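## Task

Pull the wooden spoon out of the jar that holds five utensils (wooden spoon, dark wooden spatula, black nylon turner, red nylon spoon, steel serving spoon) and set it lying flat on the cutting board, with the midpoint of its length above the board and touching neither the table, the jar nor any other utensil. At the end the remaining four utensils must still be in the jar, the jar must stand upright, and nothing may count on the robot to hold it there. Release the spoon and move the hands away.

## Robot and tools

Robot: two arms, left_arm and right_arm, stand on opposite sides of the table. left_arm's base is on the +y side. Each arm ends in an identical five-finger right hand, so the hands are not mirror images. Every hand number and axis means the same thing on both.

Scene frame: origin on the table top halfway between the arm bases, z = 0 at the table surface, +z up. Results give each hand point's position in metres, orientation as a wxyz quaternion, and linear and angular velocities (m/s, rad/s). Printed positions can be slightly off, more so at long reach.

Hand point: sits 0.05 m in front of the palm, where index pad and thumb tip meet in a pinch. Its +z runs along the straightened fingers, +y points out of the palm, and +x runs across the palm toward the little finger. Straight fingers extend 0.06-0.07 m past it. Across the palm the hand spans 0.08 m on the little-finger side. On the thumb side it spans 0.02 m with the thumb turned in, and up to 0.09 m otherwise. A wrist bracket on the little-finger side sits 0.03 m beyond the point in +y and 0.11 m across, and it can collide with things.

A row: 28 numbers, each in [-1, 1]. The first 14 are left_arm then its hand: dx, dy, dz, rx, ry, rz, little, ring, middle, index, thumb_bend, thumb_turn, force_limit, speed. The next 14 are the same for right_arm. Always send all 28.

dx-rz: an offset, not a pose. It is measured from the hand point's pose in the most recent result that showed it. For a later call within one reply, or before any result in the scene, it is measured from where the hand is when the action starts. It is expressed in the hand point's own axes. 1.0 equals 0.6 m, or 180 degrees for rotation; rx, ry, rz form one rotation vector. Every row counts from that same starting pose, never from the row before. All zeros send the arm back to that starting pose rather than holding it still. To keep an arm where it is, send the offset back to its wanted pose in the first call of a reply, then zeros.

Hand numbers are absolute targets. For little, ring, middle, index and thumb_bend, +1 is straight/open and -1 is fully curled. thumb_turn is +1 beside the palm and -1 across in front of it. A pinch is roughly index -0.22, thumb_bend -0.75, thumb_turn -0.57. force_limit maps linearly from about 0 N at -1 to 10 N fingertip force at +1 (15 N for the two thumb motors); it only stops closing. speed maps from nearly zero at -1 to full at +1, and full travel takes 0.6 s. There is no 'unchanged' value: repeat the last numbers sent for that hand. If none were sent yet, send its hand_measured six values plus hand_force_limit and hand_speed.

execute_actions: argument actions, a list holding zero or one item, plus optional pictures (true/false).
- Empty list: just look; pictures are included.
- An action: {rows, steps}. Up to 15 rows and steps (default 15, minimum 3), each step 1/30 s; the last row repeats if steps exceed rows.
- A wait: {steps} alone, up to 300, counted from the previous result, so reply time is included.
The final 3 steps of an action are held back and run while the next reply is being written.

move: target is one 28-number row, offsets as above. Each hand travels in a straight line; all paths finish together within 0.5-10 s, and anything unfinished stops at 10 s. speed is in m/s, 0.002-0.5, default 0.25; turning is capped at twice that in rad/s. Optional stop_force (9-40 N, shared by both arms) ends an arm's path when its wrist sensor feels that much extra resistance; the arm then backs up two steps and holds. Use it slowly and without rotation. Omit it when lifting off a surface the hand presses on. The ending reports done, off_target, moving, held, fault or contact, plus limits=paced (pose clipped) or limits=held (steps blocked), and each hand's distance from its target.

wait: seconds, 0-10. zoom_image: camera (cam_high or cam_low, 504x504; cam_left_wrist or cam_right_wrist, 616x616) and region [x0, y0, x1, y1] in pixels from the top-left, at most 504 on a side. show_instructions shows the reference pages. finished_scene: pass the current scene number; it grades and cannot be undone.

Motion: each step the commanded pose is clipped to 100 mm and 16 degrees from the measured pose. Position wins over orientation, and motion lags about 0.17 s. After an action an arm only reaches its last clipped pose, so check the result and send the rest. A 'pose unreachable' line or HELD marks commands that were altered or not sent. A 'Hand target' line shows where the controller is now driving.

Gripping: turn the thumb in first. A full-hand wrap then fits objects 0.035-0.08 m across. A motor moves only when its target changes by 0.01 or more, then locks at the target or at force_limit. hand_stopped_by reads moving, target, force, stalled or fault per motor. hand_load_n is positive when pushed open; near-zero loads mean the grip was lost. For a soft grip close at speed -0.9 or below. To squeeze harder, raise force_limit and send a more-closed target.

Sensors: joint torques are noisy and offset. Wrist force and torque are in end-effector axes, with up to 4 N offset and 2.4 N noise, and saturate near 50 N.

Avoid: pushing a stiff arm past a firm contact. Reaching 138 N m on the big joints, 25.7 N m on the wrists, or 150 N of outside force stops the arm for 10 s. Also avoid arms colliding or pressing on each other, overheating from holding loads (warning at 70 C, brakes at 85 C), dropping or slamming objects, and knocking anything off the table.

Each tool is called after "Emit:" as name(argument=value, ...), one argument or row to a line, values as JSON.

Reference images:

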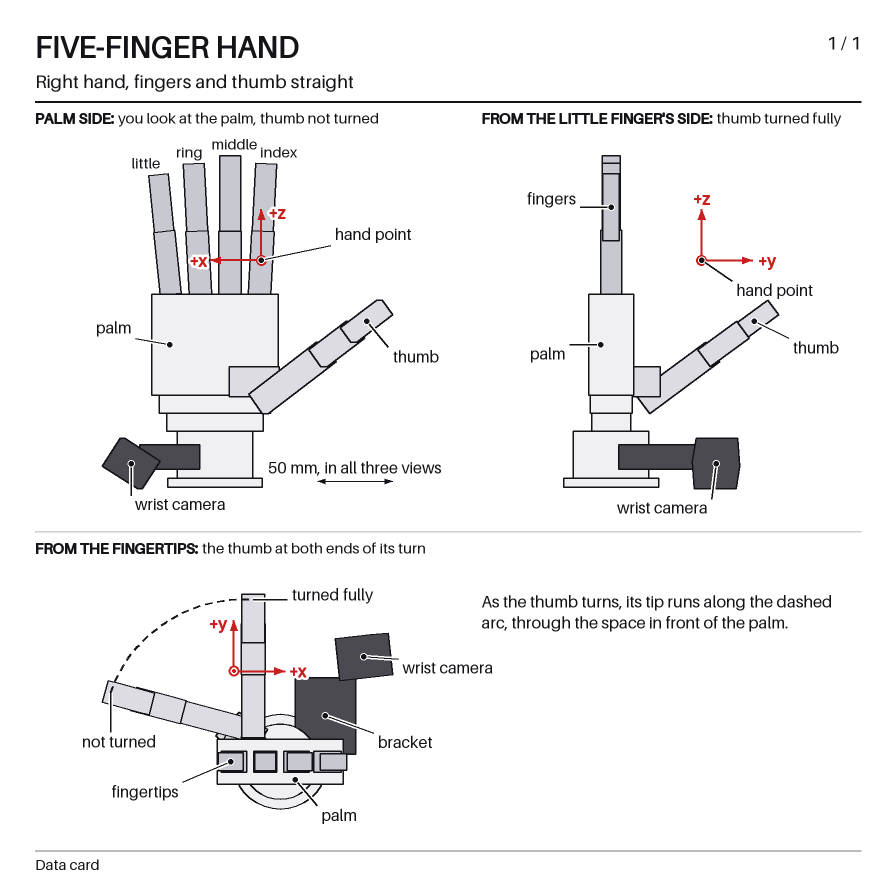

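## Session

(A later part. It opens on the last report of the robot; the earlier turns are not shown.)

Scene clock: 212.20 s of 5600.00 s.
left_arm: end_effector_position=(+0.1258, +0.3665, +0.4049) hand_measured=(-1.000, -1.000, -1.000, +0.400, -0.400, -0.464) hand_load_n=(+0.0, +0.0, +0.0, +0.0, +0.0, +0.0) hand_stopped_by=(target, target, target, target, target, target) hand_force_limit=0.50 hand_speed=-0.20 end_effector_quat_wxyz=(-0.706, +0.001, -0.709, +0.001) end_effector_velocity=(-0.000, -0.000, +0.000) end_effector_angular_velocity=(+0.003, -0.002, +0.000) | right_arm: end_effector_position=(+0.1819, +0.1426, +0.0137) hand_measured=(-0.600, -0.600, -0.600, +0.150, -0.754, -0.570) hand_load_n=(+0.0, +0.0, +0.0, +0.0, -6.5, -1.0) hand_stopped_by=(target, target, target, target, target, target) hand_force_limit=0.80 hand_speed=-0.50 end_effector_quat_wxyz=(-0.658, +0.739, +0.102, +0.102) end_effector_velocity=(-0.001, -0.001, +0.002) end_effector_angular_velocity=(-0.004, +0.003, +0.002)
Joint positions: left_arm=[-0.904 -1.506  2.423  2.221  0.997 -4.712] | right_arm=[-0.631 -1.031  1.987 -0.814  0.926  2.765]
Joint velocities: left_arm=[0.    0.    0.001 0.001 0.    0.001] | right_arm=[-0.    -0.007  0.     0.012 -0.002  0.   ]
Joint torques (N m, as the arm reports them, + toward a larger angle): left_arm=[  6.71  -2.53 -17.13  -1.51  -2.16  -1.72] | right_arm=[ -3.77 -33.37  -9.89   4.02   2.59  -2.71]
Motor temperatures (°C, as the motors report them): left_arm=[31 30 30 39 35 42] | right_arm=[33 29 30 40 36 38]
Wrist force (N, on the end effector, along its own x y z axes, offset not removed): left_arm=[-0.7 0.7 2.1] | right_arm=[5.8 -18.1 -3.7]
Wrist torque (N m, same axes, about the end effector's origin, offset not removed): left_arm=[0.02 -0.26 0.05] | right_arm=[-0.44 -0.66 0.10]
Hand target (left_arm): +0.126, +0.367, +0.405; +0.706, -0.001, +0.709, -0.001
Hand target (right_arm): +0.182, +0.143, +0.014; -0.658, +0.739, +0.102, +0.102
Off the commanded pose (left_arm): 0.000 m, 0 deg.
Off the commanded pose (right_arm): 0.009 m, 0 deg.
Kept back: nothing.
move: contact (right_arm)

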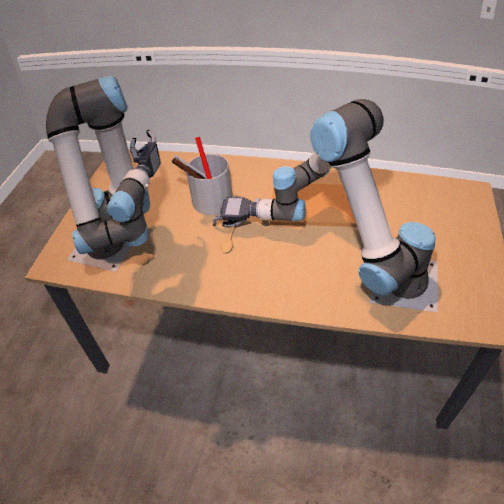

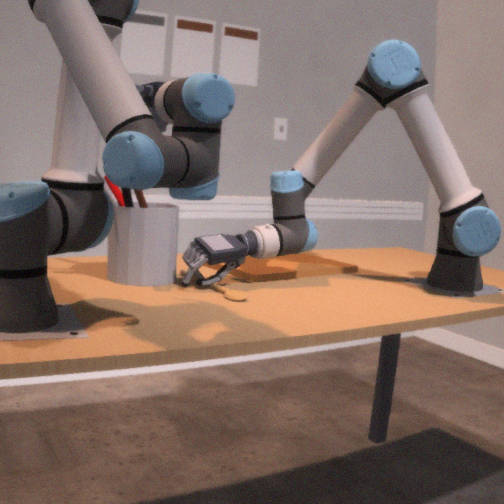

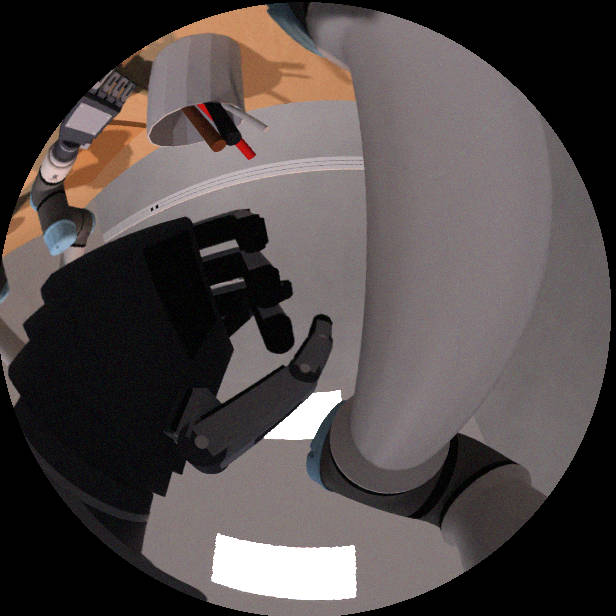

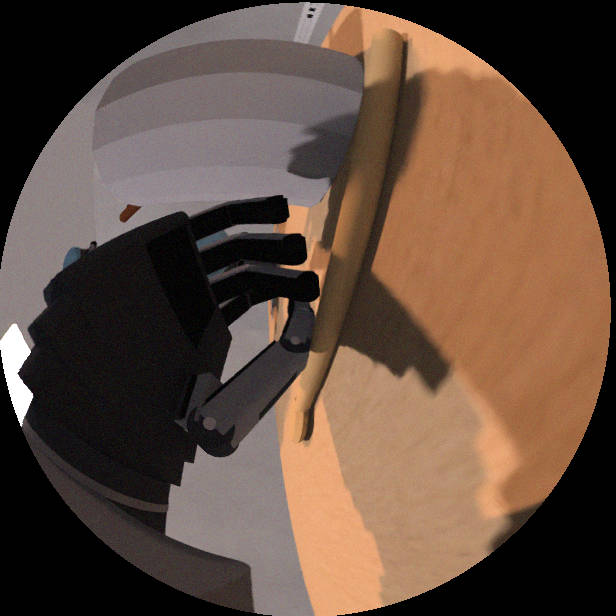

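Emit:
move(
  target=[0,0,0,0,0,0,-1,-1,-1,0.4,-0.4,-0.464,0.5,-0.2, 0.005,-0.016,-0.05,0,0,0,-0.6,-0.6,-0.6,0.2,-0.7,-0.57,0.8,-0.5],
  speed=0.05,
)

Emit:
move(
  target=[0,0,0,0,0,0,-1,-1,-1,0.4,-0.4,-0.464,0.5,-0.2, -0.01,0.035,0.004,0,0,0,-0.6,-0.6,-0.6,0.2,-0.7,-0.57,0.8,-0.5],
  speed=0.01,
  stop_force=9,
)

Emit:
zoom_image(
  camera="cam_low",
  region=[160,230,260,310],
)

Scene clock: 213.53 s of 5600.00 s.
left_arm: end_effector_position=(+0.1258, +0.3665, +0.4049) hand_measured=(-1.000, -1.000, -1.000, +0.400, -0.400, -0.464) hand_load_n=(+0.0, +0.0, +0.0, +0.0, +0.0, +0.0) hand_stopped_by=(target, target, target, target, target, target) hand_force_limit=0.50 hand_speed=-0.20 end_effector_quat_wxyz=(-0.706, +0.001, -0.709, +0.001) end_effector_velocity=(+0.001, +0.000, -0.000) end_effector_angular_velocity=(-0.003, +0.003, +0.001) | right_arm: end_effector_position=(+0.1816, +0.1142, +0.0269) hand_measured=(-0.600, -0.600, -0.600, +0.200, -0.700, -0.570) hand_load_n=(+0.0, +0.0, +0.0, +0.0, +0.0, +0.0) hand_stopped_by=(target, target, target, target, target, target) hand_force_limit=0.80 hand_speed=-0.50 end_effector_quat_wxyz=(-0.658, +0.739, +0.102, +0.102) end_effector_velocity=(-0.000, -0.002, +0.001) end_effector_angular_velocity=(-0.001, +0.002, -0.000)
Joint positions: left_arm=[-0.904 -1.506  2.423  2.221  0.997 -4.712] | right_arm=[-0.673 -1.1    2.061 -0.814  0.883  2.757]
Joint velocities: left_arm=[ 0.001 -0.002 -0.    -0.001  0.    -0.001] | right_arm=[-0.003 -0.005  0.006  0.001 -0.003  0.001]
Joint torques (N m, as the arm reports them, + toward a larger angle): left_arm=[  7.07  -2.01 -17.21  -1.47  -2.08  -1.64] | right_arm=[-13.45 -41.66  -5.76   1.79  -1.76  -2.37]
Motor temperatures (°C, as the motors report them): left_arm=[31 30 30 39 35 42] | right_arm=[33 29 30 40 36 38]
Wrist force (N, on the end effector, along its own x y z axes, offset not removed): left_arm=[-0.8 -0.6 1.4] | right_arm=[1.2 0.1 1.8]
Wrist torque (N m, same axes, about the end effector's origin, offset not removed): left_arm=[-0.16 -0.13 0.02] | right_arm=[0.11 -0.37 -0.09]
Hand target (left_arm): +0.126, +0.367, +0.405; +0.706, -0.001, +0.709, -0.001
Hand target (right_arm): +0.182, +0.114, +0.027; -0.658, +0.739, +0.102, +0.102
Off the commanded pose (left_arm): 0.000 m, 0 deg.
Off the commanded pose (right_arm): 0.000 m, 0 deg.
Kept back: nothing.
move: done

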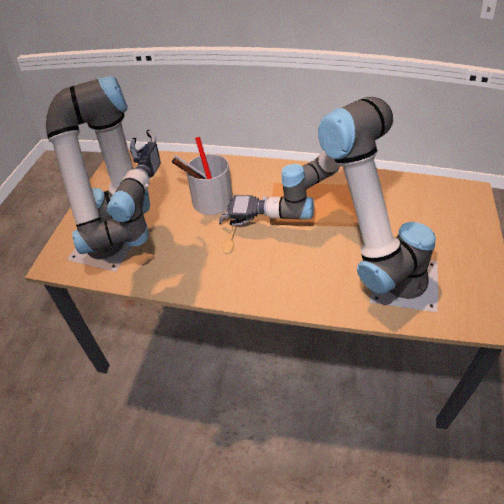

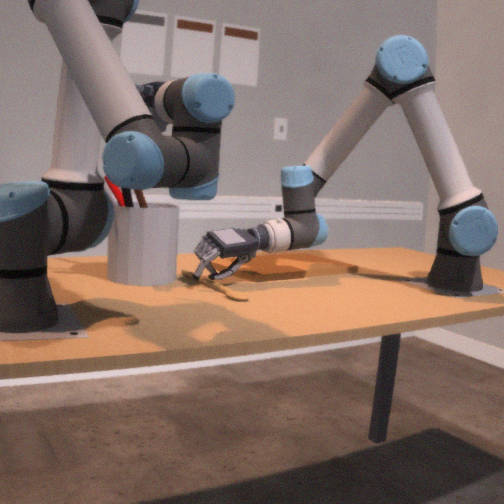

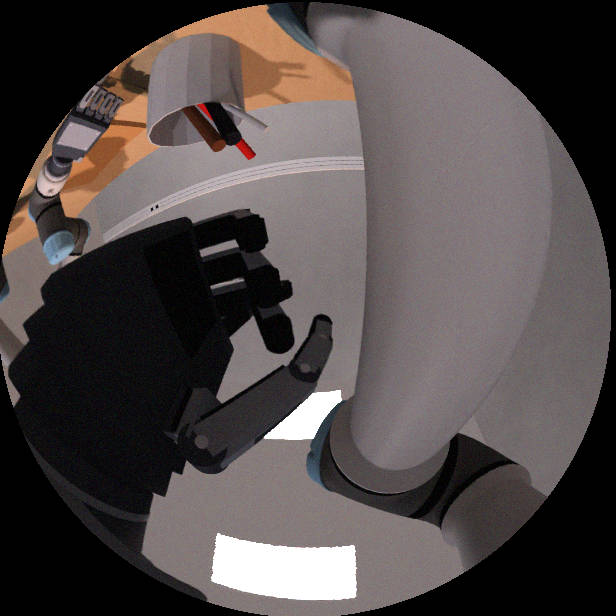

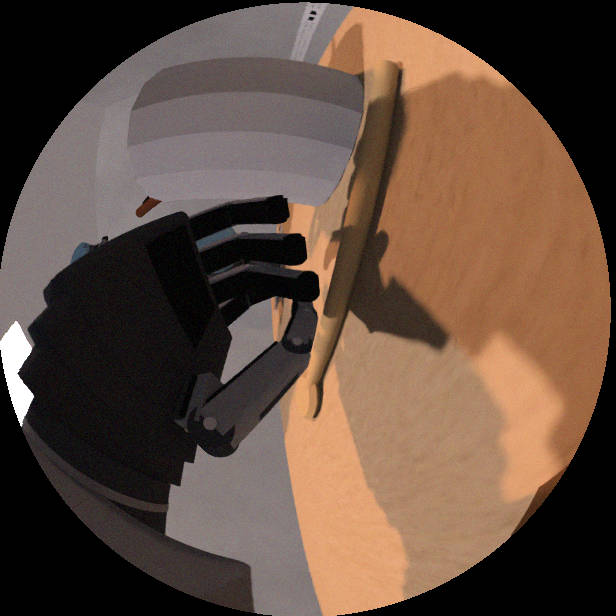

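Scene clock: 214.83 s of 5600.00 s.
left_arm: end_effector_position=(+0.1258, +0.3665, +0.4049) hand_measured=(-1.000, -1.000, -1.000, +0.400, -0.400, -0.464) hand_load_n=(+0.0, +0.0, +0.0, +0.0, +0.0, +0.0) hand_stopped_by=(target, target, target, target, target, target) hand_force_limit=0.50 hand_speed=-0.20 end_effector_quat_wxyz=(-0.706, +0.001, -0.709, +0.001) end_effector_velocity=(+0.000, -0.000, +0.000) end_effector_angular_velocity=(+0.001, -0.000, -0.001) | right_arm: end_effector_position=(+0.1817, +0.1142, +0.0180) hand_measured=(-0.600, -0.600, -0.600, +0.200, -0.708, -0.570) hand_load_n=(+0.0, +0.0, +0.0, +0.0, -11.0, +0.0) hand_stopped_by=(target, target, target, target, target, target) hand_force_limit=0.80 hand_speed=-0.50 end_effector_quat_wxyz=(-0.658, +0.739, +0.102, +0.102) end_effector_velocity=(-0.001, -0.001, +0.003) end_effector_angular_velocity=(-0.004, +0.004, -0.001)
Joint positions: left_arm=[-0.904 -1.506  2.423  2.221  0.997 -4.712] | right_arm=[-0.673 -1.08   2.064 -0.838  0.883  2.757]
Joint velocities: left_arm=[ 0.    -0.001  0.     0.001 -0.001  0.001] | right_arm=[-0.    -0.009  0.     0.013  0.001  0.001]
Joint torques (N m, as the arm reports them, + toward a larger angle): left_arm=[  6.7   -2.69 -16.69  -1.38  -2.15  -1.65] | right_arm=[-11.98 -31.    -9.73   3.67   0.36  -2.5 ]
Motor temperatures (°C, as the motors report them): left_arm=[31 30 30 39 35 42] | right_arm=[33 29 30 40 36 38]
Wrist force (N, on the end effector, along its own x y z axes, offset not removed): left_arm=[0.1 -1.1 1.0] | right_arm=[4.8 -11.8 2.5]
Wrist torque (N m, same axes, about the end effector's origin, offset not removed): left_arm=[-0.14 -0.31 0.04] | right_arm=[0.16 -0.59 0.19]
Hand target (left_arm): +0.126, +0.367, +0.405; +0.706, -0.001, +0.709, -0.001
Hand target (right_arm): +0.182, +0.114, +0.019; -0.658, +0.739, +0.102, +0.102
Off the commanded pose (left_arm): 0.000 m, 0 deg.
Off the commanded pose (right_arm): 0.013 m, 0 deg.
Kept back: nothing.
move: contact (right_arm)

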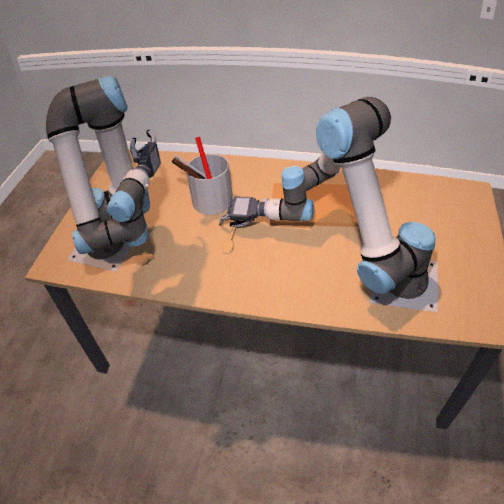

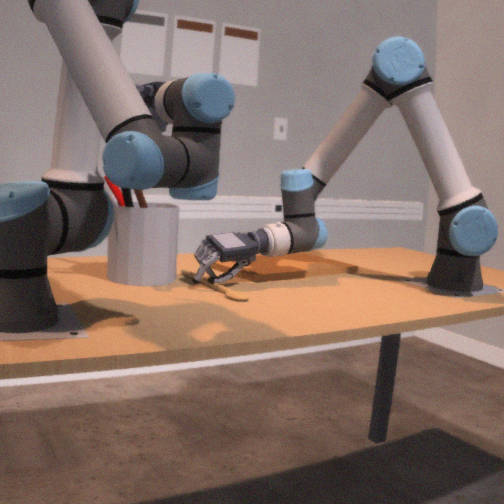

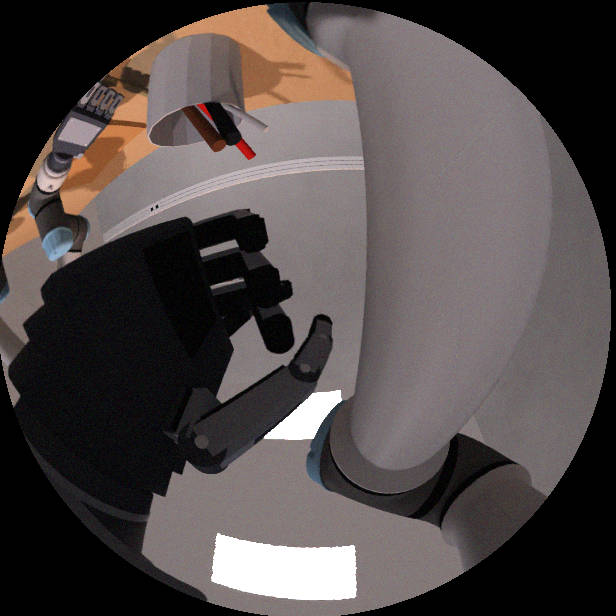

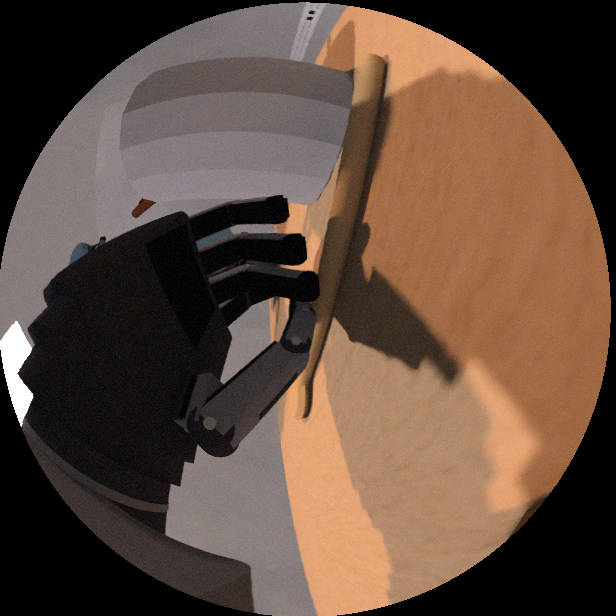

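Region (160, 230, 260, 310) of cam_low's 504x504 image, scaled by 5.040, with more detail than that image has; it fills the top 403 rows of this view, and the rest is white.

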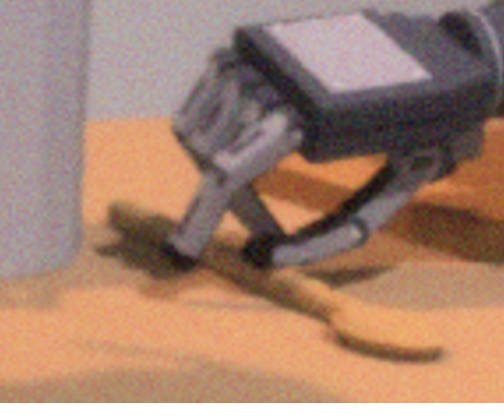

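Emit:
move(
  target=[0,0,0,0,0,0,-1,-1,-1,0.4,-0.4,-0.464,0.5,-0.2, 0.004,-0.012,-0.027,0,0,0,-0.6,-0.6,-0.6,0.3,-0.7,-0.57,0.8,-0.5],
  speed=0.05,
)

Emit:
move(
  target=[0,0,0,0,0,0,-1,-1,-1,0.4,-0.4,-0.464,0.5,-0.2, -0.008,0.027,0.003,0,0,0,-0.6,-0.6,-0.6,0.3,-0.7,-0.57,0.8,-0.5],
  speed=0.01,
  stop_force=9,
)

Emit:
zoom_image(
  camera="cam_low",
  region=[160,230,260,310],
)

Scene clock: 215.93 s of 5600.00 s.
left_arm: end_effector_position=(+0.1258, +0.3665, +0.4049) hand_measured=(-1.000, -1.000, -1.000, +0.400, -0.400, -0.464) hand_load_n=(+0.0, +0.0, +0.0, +0.0, +0.0, +0.0) hand_stopped_by=(target, target, target, target, target, target) hand_force_limit=0.50 hand_speed=-0.20 end_effector_quat_wxyz=(-0.706, +0.001, -0.709, +0.001) end_effector_velocity=(-0.000, -0.000, +0.000) end_effector_angular_velocity=(+0.000, +0.001, -0.001) | right_arm: end_effector_position=(+0.1816, +0.0993, +0.0271) hand_measured=(-0.600, -0.600, -0.600, +0.300, -0.700, -0.570) hand_load_n=(+0.0, +0.0, +0.0, +0.0, +0.0, +0.0) hand_stopped_by=(target, target, target, target, target, target) hand_force_limit=0.80 hand_speed=-0.50 end_effector_quat_wxyz=(-0.658, +0.739, +0.102, +0.102) end_effector_velocity=(-0.001, -0.003, +0.001) end_effector_angular_velocity=(-0.001, -0.001, +0.000)
Joint positions: left_arm=[-0.904 -1.506  2.423  2.221  0.997 -4.712] | right_arm=[-0.698 -1.122  2.101 -0.829  0.859  2.752]
Joint velocities: left_arm=[-0.001 -0.    -0.     0.    -0.     0.001] | right_arm=[-0.003 -0.007  0.007  0.002 -0.003 -0.002]
Joint torques (N m, as the arm reports them, + toward a larger angle): left_arm=[  6.52  -2.54 -17.25  -1.38  -2.19  -1.69] | right_arm=[-13.67 -38.05  -3.7    1.93  -1.47  -2.52]
Motor temperatures (°C, as the motors report them): left_arm=[31 30 30 39 35 42] | right_arm=[33 29 30 40 36 38]
Wrist force (N, on the end effector, along its own x y z axes, offset not removed): left_arm=[0.6 -0.9 1.7] | right_arm=[1.4 1.5 2.0]
Wrist torque (N m, same axes, about the end effector's origin, offset not removed): left_arm=[-0.20 -0.44 0.06] | right_arm=[0.24 -0.41 0.09]
Hand target (left_arm): +0.126, +0.367, +0.405; +0.706, -0.001, +0.709, -0.001
Hand target (right_arm): +0.182, +0.099, +0.027; -0.658, +0.739, +0.102, +0.102
Off the commanded pose (left_arm): 0.000 m, 0 deg.
Off the commanded pose (right_arm): 0.000 m, 0 deg.
Kept back: nothing.
move: done

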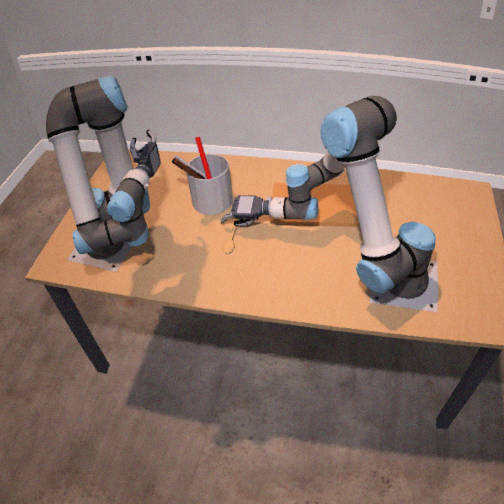

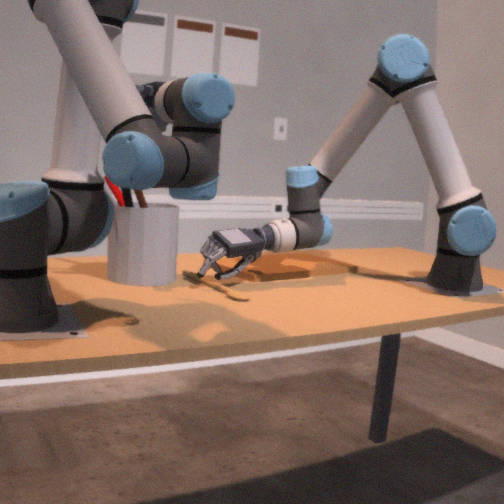

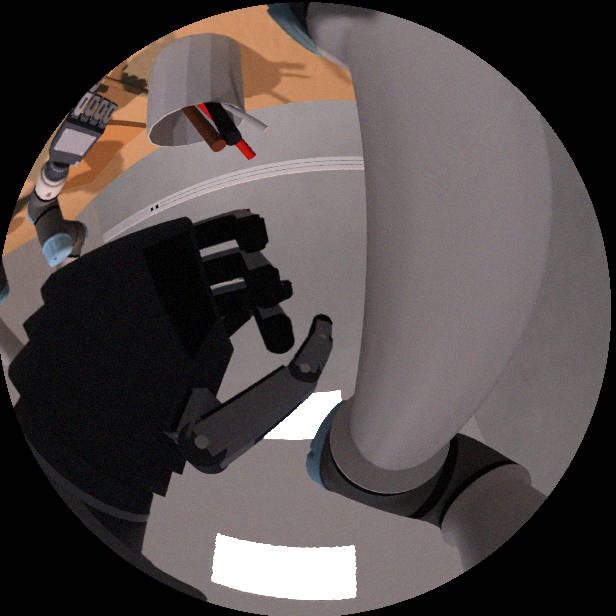

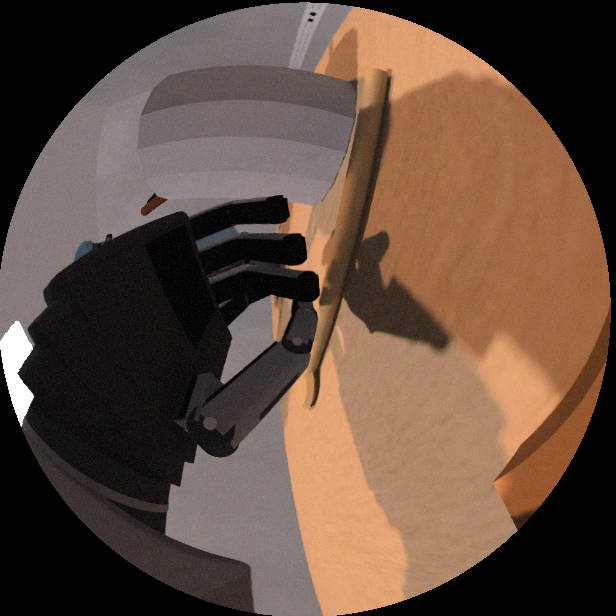

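Scene clock: 217.30 s of 5600.00 s.
left_arm: end_effector_position=(+0.1258, +0.3665, +0.4049) hand_measured=(-1.000, -1.000, -1.000, +0.400, -0.400, -0.464) hand_load_n=(+0.0, +0.0, +0.0, +0.0, +0.0, +0.0) hand_stopped_by=(target, target, target, target, target, target) hand_force_limit=0.50 hand_speed=-0.20 end_effector_quat_wxyz=(-0.706, +0.001, -0.709, +0.001) end_effector_velocity=(+0.000, +0.000, -0.000) end_effector_angular_velocity=(+0.001, +0.000, +0.001) | right_arm: end_effector_position=(+0.1817, +0.0992, +0.0175) hand_measured=(-0.600, -0.600, -0.600, +0.300, -0.708, -0.570) hand_load_n=(+0.0, +0.0, +0.0, +0.0, -12.0, -0.5) hand_stopped_by=(target, target, target, target, target, target) hand_force_limit=0.80 hand_speed=-0.50 end_effector_quat_wxyz=(-0.658, +0.739, +0.102, +0.102) end_effector_velocity=(-0.002, -0.001, +0.003) end_effector_angular_velocity=(-0.003, +0.004, +0.001)
Joint positions: left_arm=[-0.904 -1.506  2.423  2.221  0.997 -4.712] | right_arm=[-0.698 -1.1    2.105 -0.855  0.858  2.752]
Joint velocities: left_arm=[ 0.001  0.001 -0.    -0.001 -0.     0.001] | right_arm=[ 0.002 -0.009  0.     0.013  0.001  0.001]
Joint torques (N m, as the arm reports them, + toward a larger angle): left_arm=[  6.65  -2.04 -17.03  -1.43  -2.14  -1.67] | right_arm=[  4.19 -30.58 -12.72   3.36  -0.22  -2.56]
Motor temperatures (°C, as the motors report them): left_arm=[31 30 30 39 35 42] | right_arm=[33 29 30 40 36 38]
Wrist force (N, on the end effector, along its own x y z axes, offset not removed): left_arm=[0.4 -1.2 0.4] | right_arm=[3.5 -11.4 -2.5]
Wrist torque (N m, same axes, about the end effector's origin, offset not removed): left_arm=[-0.20 -0.28 0.07] | right_arm=[0.23 -0.27 0.08]
Hand target (left_arm): +0.126, +0.367, +0.405; +0.706, -0.001, +0.709, -0.001
Hand target (right_arm): +0.182, +0.099, +0.018; -0.658, +0.739, +0.102, +0.102
Off the commanded pose (left_arm): 0.000 m, 0 deg.
Off the commanded pose (right_arm): 0.007 m, 0 deg.
Kept back: nothing.
move: contact (right_arm)

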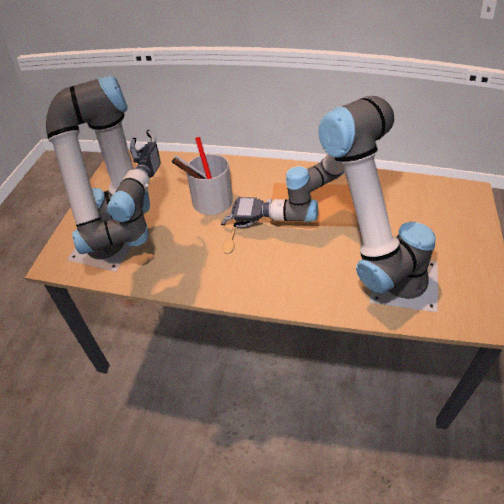

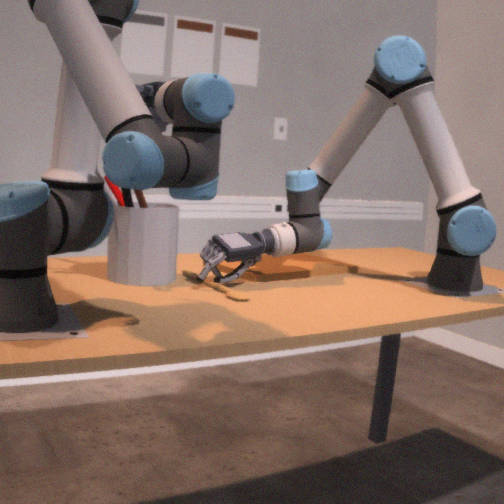

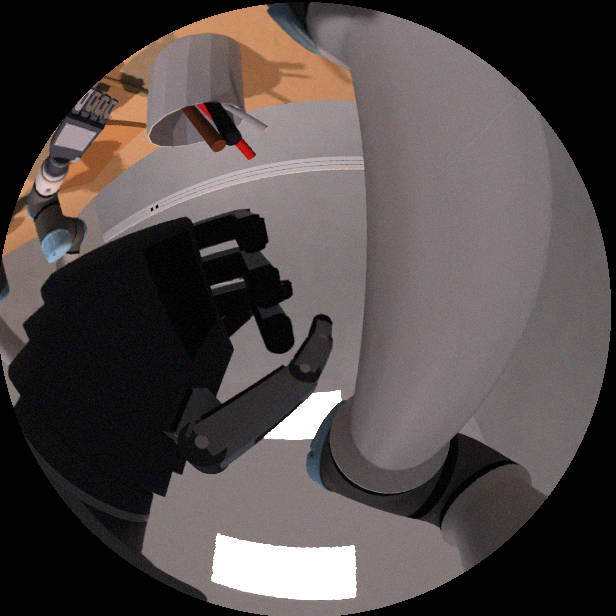

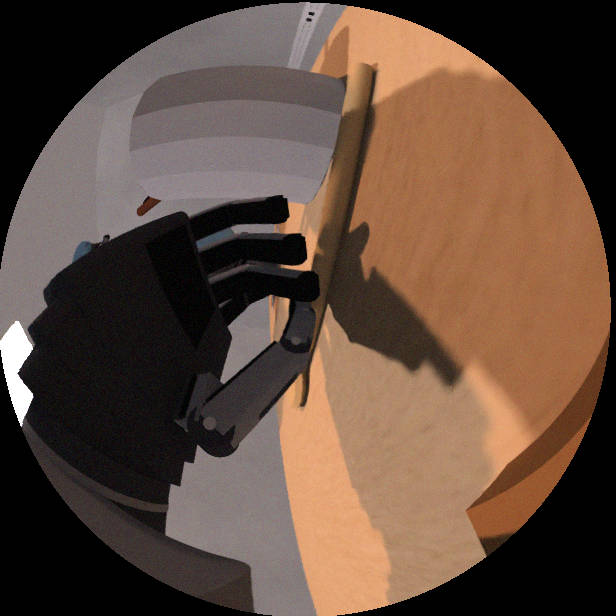

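Region (160, 230, 260, 310) of cam_low's 504x504 image, scaled by 5.040, with more detail than that image has; it fills the top 403 rows of this view, and the rest is white.

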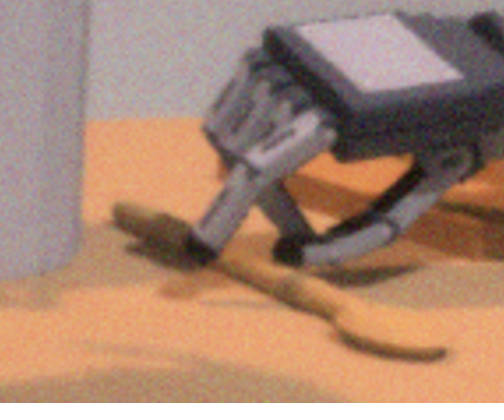

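Emit:
move(
  target=[0,0,0,0,0,0,-1,-1,-1,0.4,-0.4,-0.464,0.5,-0.2, 0,-0.004,0.015,0,0,0,-0.6,-0.6,-0.6,0.6,-0.7,-0.57,0.8,-0.5],
  speed=0.02,
)

Emit:
move(
  target=[0,0,0,0,0,0,-1,-1,-1,0.4,-0.4,-0.464,0.5,-0.2, 0,0,0,0,0,0,-0.6,-0.6,-0.6,-0.4,-0.7,-0.57,0.8,-0.5],
)

Emit:
zoom_image(
  camera="cam_low",
  region=[160,230,260,310],
)

Scene clock: 218.33 s of 5600.00 s.
left_arm: end_effector_position=(+0.1258, +0.3665, +0.4049) hand_measured=(-1.000, -1.000, -1.000, +0.400, -0.400, -0.464) hand_load_n=(+0.0, +0.0, +0.0, +0.0, +0.0, +0.0) hand_stopped_by=(target, target, target, target, target, target) hand_force_limit=0.50 hand_speed=-0.20 end_effector_quat_wxyz=(-0.706, +0.001, -0.709, +0.001) end_effector_velocity=(+0.000, +0.000, +0.000) end_effector_angular_velocity=(-0.001, +0.001, +0.001) | right_arm: end_effector_position=(+0.1811, +0.1081, +0.0188) hand_measured=(-0.600, -0.600, -0.600, +0.600, -0.706, -0.570) hand_load_n=(+0.0, +0.0, +0.0, +0.0, -6.0, -1.0) hand_stopped_by=(target, target, target, target, target, target) hand_force_limit=0.80 hand_speed=-0.50 end_effector_quat_wxyz=(-0.658, +0.739, +0.102, +0.102) end_effector_velocity=(+0.000, +0.002, -0.000) end_effector_angular_velocity=(-0.000, +0.000, -0.001)
Joint positions: left_arm=[-0.904 -1.506  2.423  2.221  0.997 -4.712] | right_arm=[-0.682 -1.091  2.081 -0.843  0.874  2.755]
Joint velocities: left_arm=[ 0.    -0.002  0.     0.     0.    -0.001] | right_arm=[ 0.004  0.003 -0.007  0.003  0.005  0.001]
Joint torques (N m, as the arm reports them, + toward a larger angle): left_arm=[  7.1   -2.25 -17.38  -1.46  -2.17  -1.64] | right_arm=[ 15.13 -17.89 -18.54   2.66   1.94   2.51]
Motor temperatures (°C, as the motors report them): left_arm=[31 30 30 39 35 42] | right_arm=[33 29 30 40 36 38]
Wrist force (N, on the end effector, along its own x y z axes, offset not removed): left_arm=[0.4 -0.7 1.9] | right_arm=[5.2 -5.7 -1.6]
Wrist torque (N m, same axes, about the end effector's origin, offset not removed): left_arm=[-0.19 -0.35 0.03] | right_arm=[0.11 -0.55 0.13]
Hand target (left_arm): +0.126, +0.367, +0.405; +0.706, -0.001, +0.709, -0.001
Hand target (right_arm): +0.181, +0.108, +0.019; -0.658, +0.739, +0.102, +0.102
Off the commanded pose (left_arm): 0.000 m, 0 deg.
Off the commanded pose (right_arm): 0.000 m, 0 deg.
Kept back: nothing.
move: done

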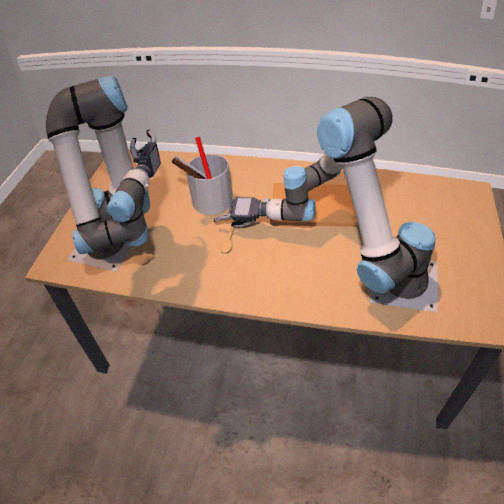

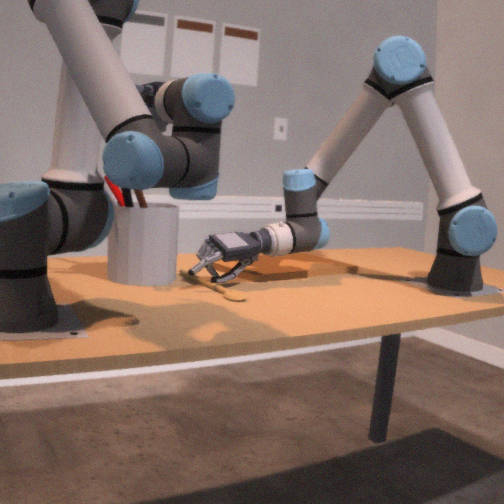

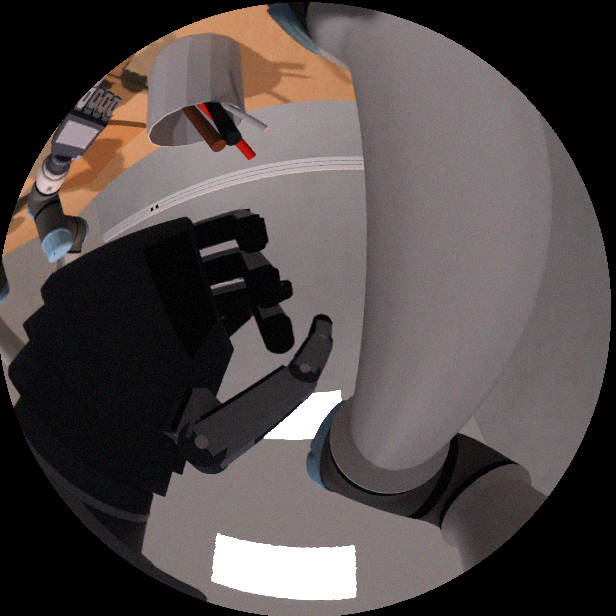

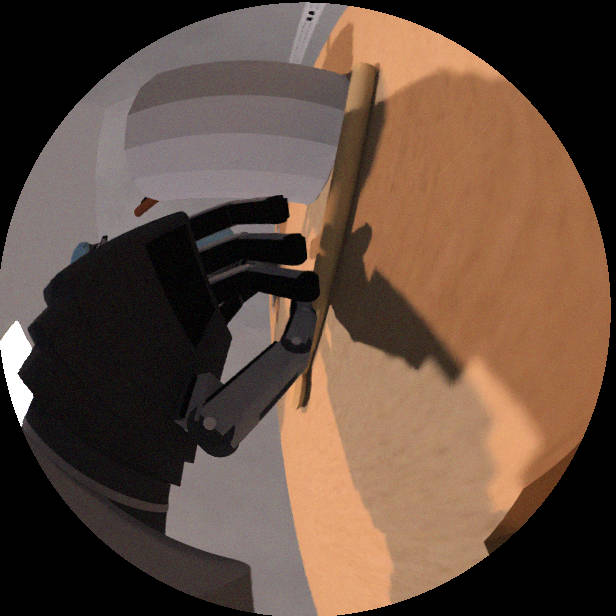

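Scene clock: 219.60 s of 5600.00 s.
left_arm: end_effector_position=(+0.1258, +0.3665, +0.4049) hand_measured=(-1.000, -1.000, -1.000, +0.400, -0.400, -0.464) hand_load_n=(+0.0, +0.0, +0.0, +0.0, +0.0, +0.0) hand_stopped_by=(target, target, target, target, target, target) hand_force_limit=0.50 hand_speed=-0.20 end_effector_quat_wxyz=(-0.706, +0.001, -0.709, +0.001) end_effector_velocity=(-0.000, -0.000, -0.000) end_effector_angular_velocity=(+0.001, +0.001, -0.002) | right_arm: end_effector_position=(+0.1811, +0.1081, +0.0188) hand_measured=(-0.600, -0.600, -0.600, -0.206, -0.706, -0.570) hand_load_n=(+0.0, +0.0, +0.0, +10.5, -5.0, -1.0) hand_stopped_by=(target, target, target, force, target, target) hand_force_limit=0.80 hand_speed=-0.50 end_effector_quat_wxyz=(-0.658, +0.739, +0.102, +0.102) end_effector_velocity=(+0.000, -0.000, +0.000) end_effector_angular_velocity=(-0.000, -0.001, +0.000)
Joint positions: left_arm=[-0.904 -1.506  2.423  2.221  0.997 -4.712] | right_arm=[-0.682 -1.091  2.081 -0.843  0.874  2.755]
Joint velocities: left_arm=[-0.002  0.     0.    -0.001 -0.001  0.001] | right_arm=[-0.    -0.     0.     0.     0.    -0.001]
Joint torques (N m, as the arm reports them, + toward a larger angle): left_arm=[  7.05  -2.24 -16.77  -1.32  -2.15  -1.59] | right_arm=[-13.85 -32.37  -2.05  -0.38  -1.1    0.4 ]
Motor temperatures (°C, as the motors report them): left_arm=[31 30 30 39 35 42] | right_arm=[33 29 30 40 36 38]
Wrist force (N, on the end effector, along its own x y z axes, offset not removed): left_arm=[0.4 -0.9 -0.2] | right_arm=[3.1 -8.3 1.6]
Wrist torque (N m, same axes, about the end effector's origin, offset not removed): left_arm=[-0.11 -0.30 0.06] | right_arm=[0.36 -0.20 0.12]
Hand target (left_arm): +0.126, +0.367, +0.405; +0.706, -0.001, +0.709, -0.001
Hand target (right_arm): +0.181, +0.108, +0.019; -0.658, +0.739, +0.102, +0.102
Off the commanded pose (left_arm): 0.000 m, 0 deg.
Off the commanded pose (right_arm): 0.000 m, 0 deg.
Kept back: nothing.
move: done

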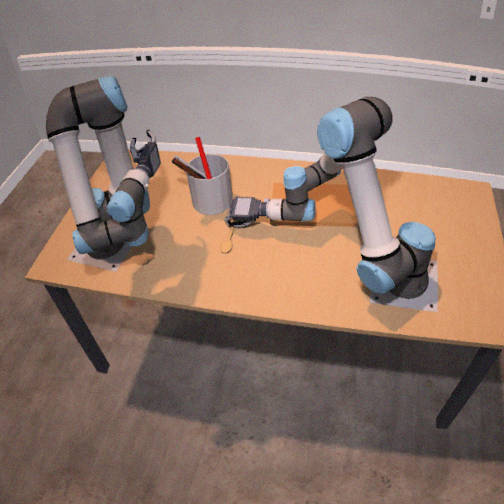

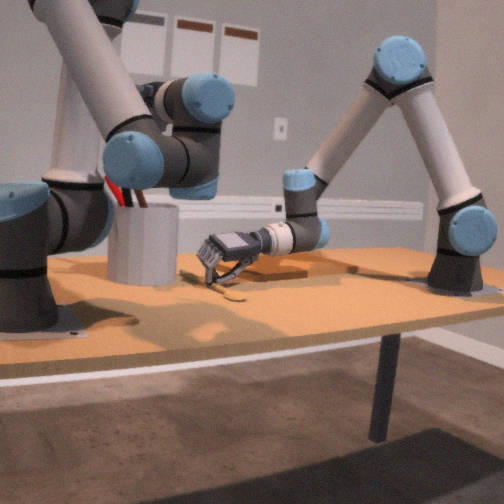

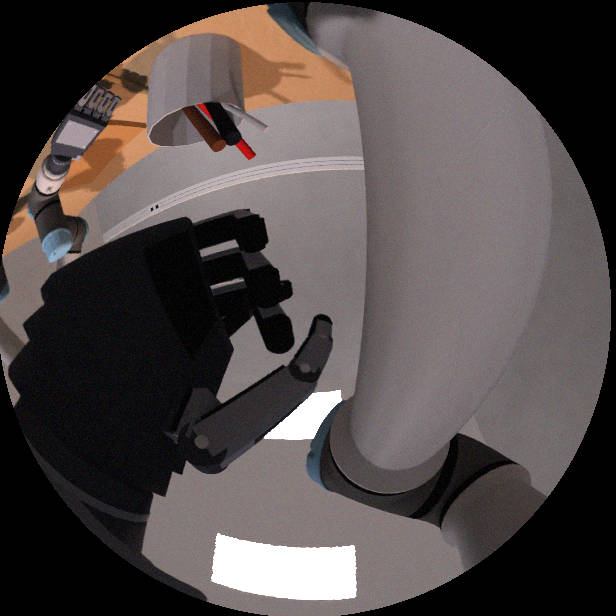

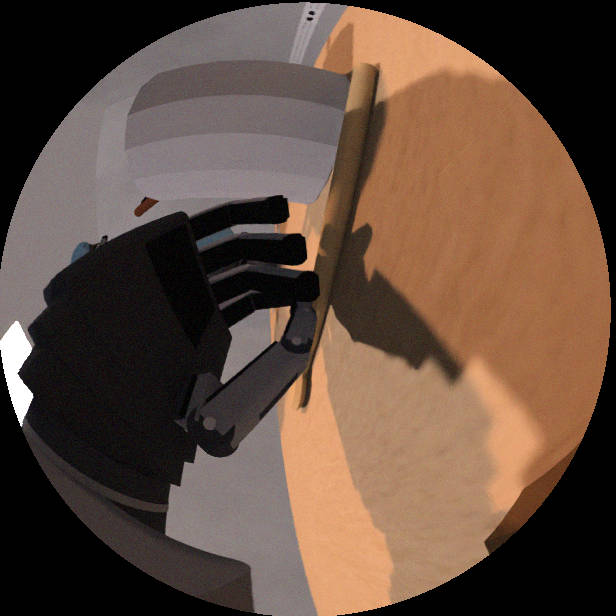

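Region (160, 230, 260, 310) of cam_low's 504x504 image, scaled by 5.040, with more detail than that image has; it fills the top 403 rows of this view, and the rest is white.

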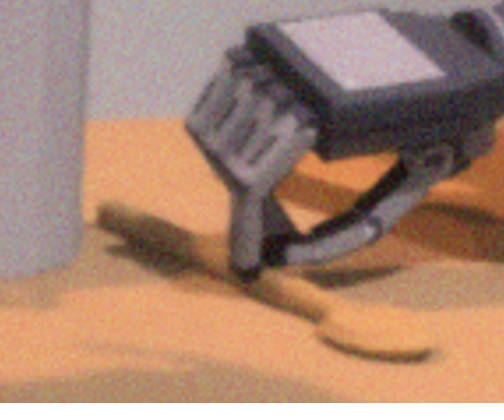

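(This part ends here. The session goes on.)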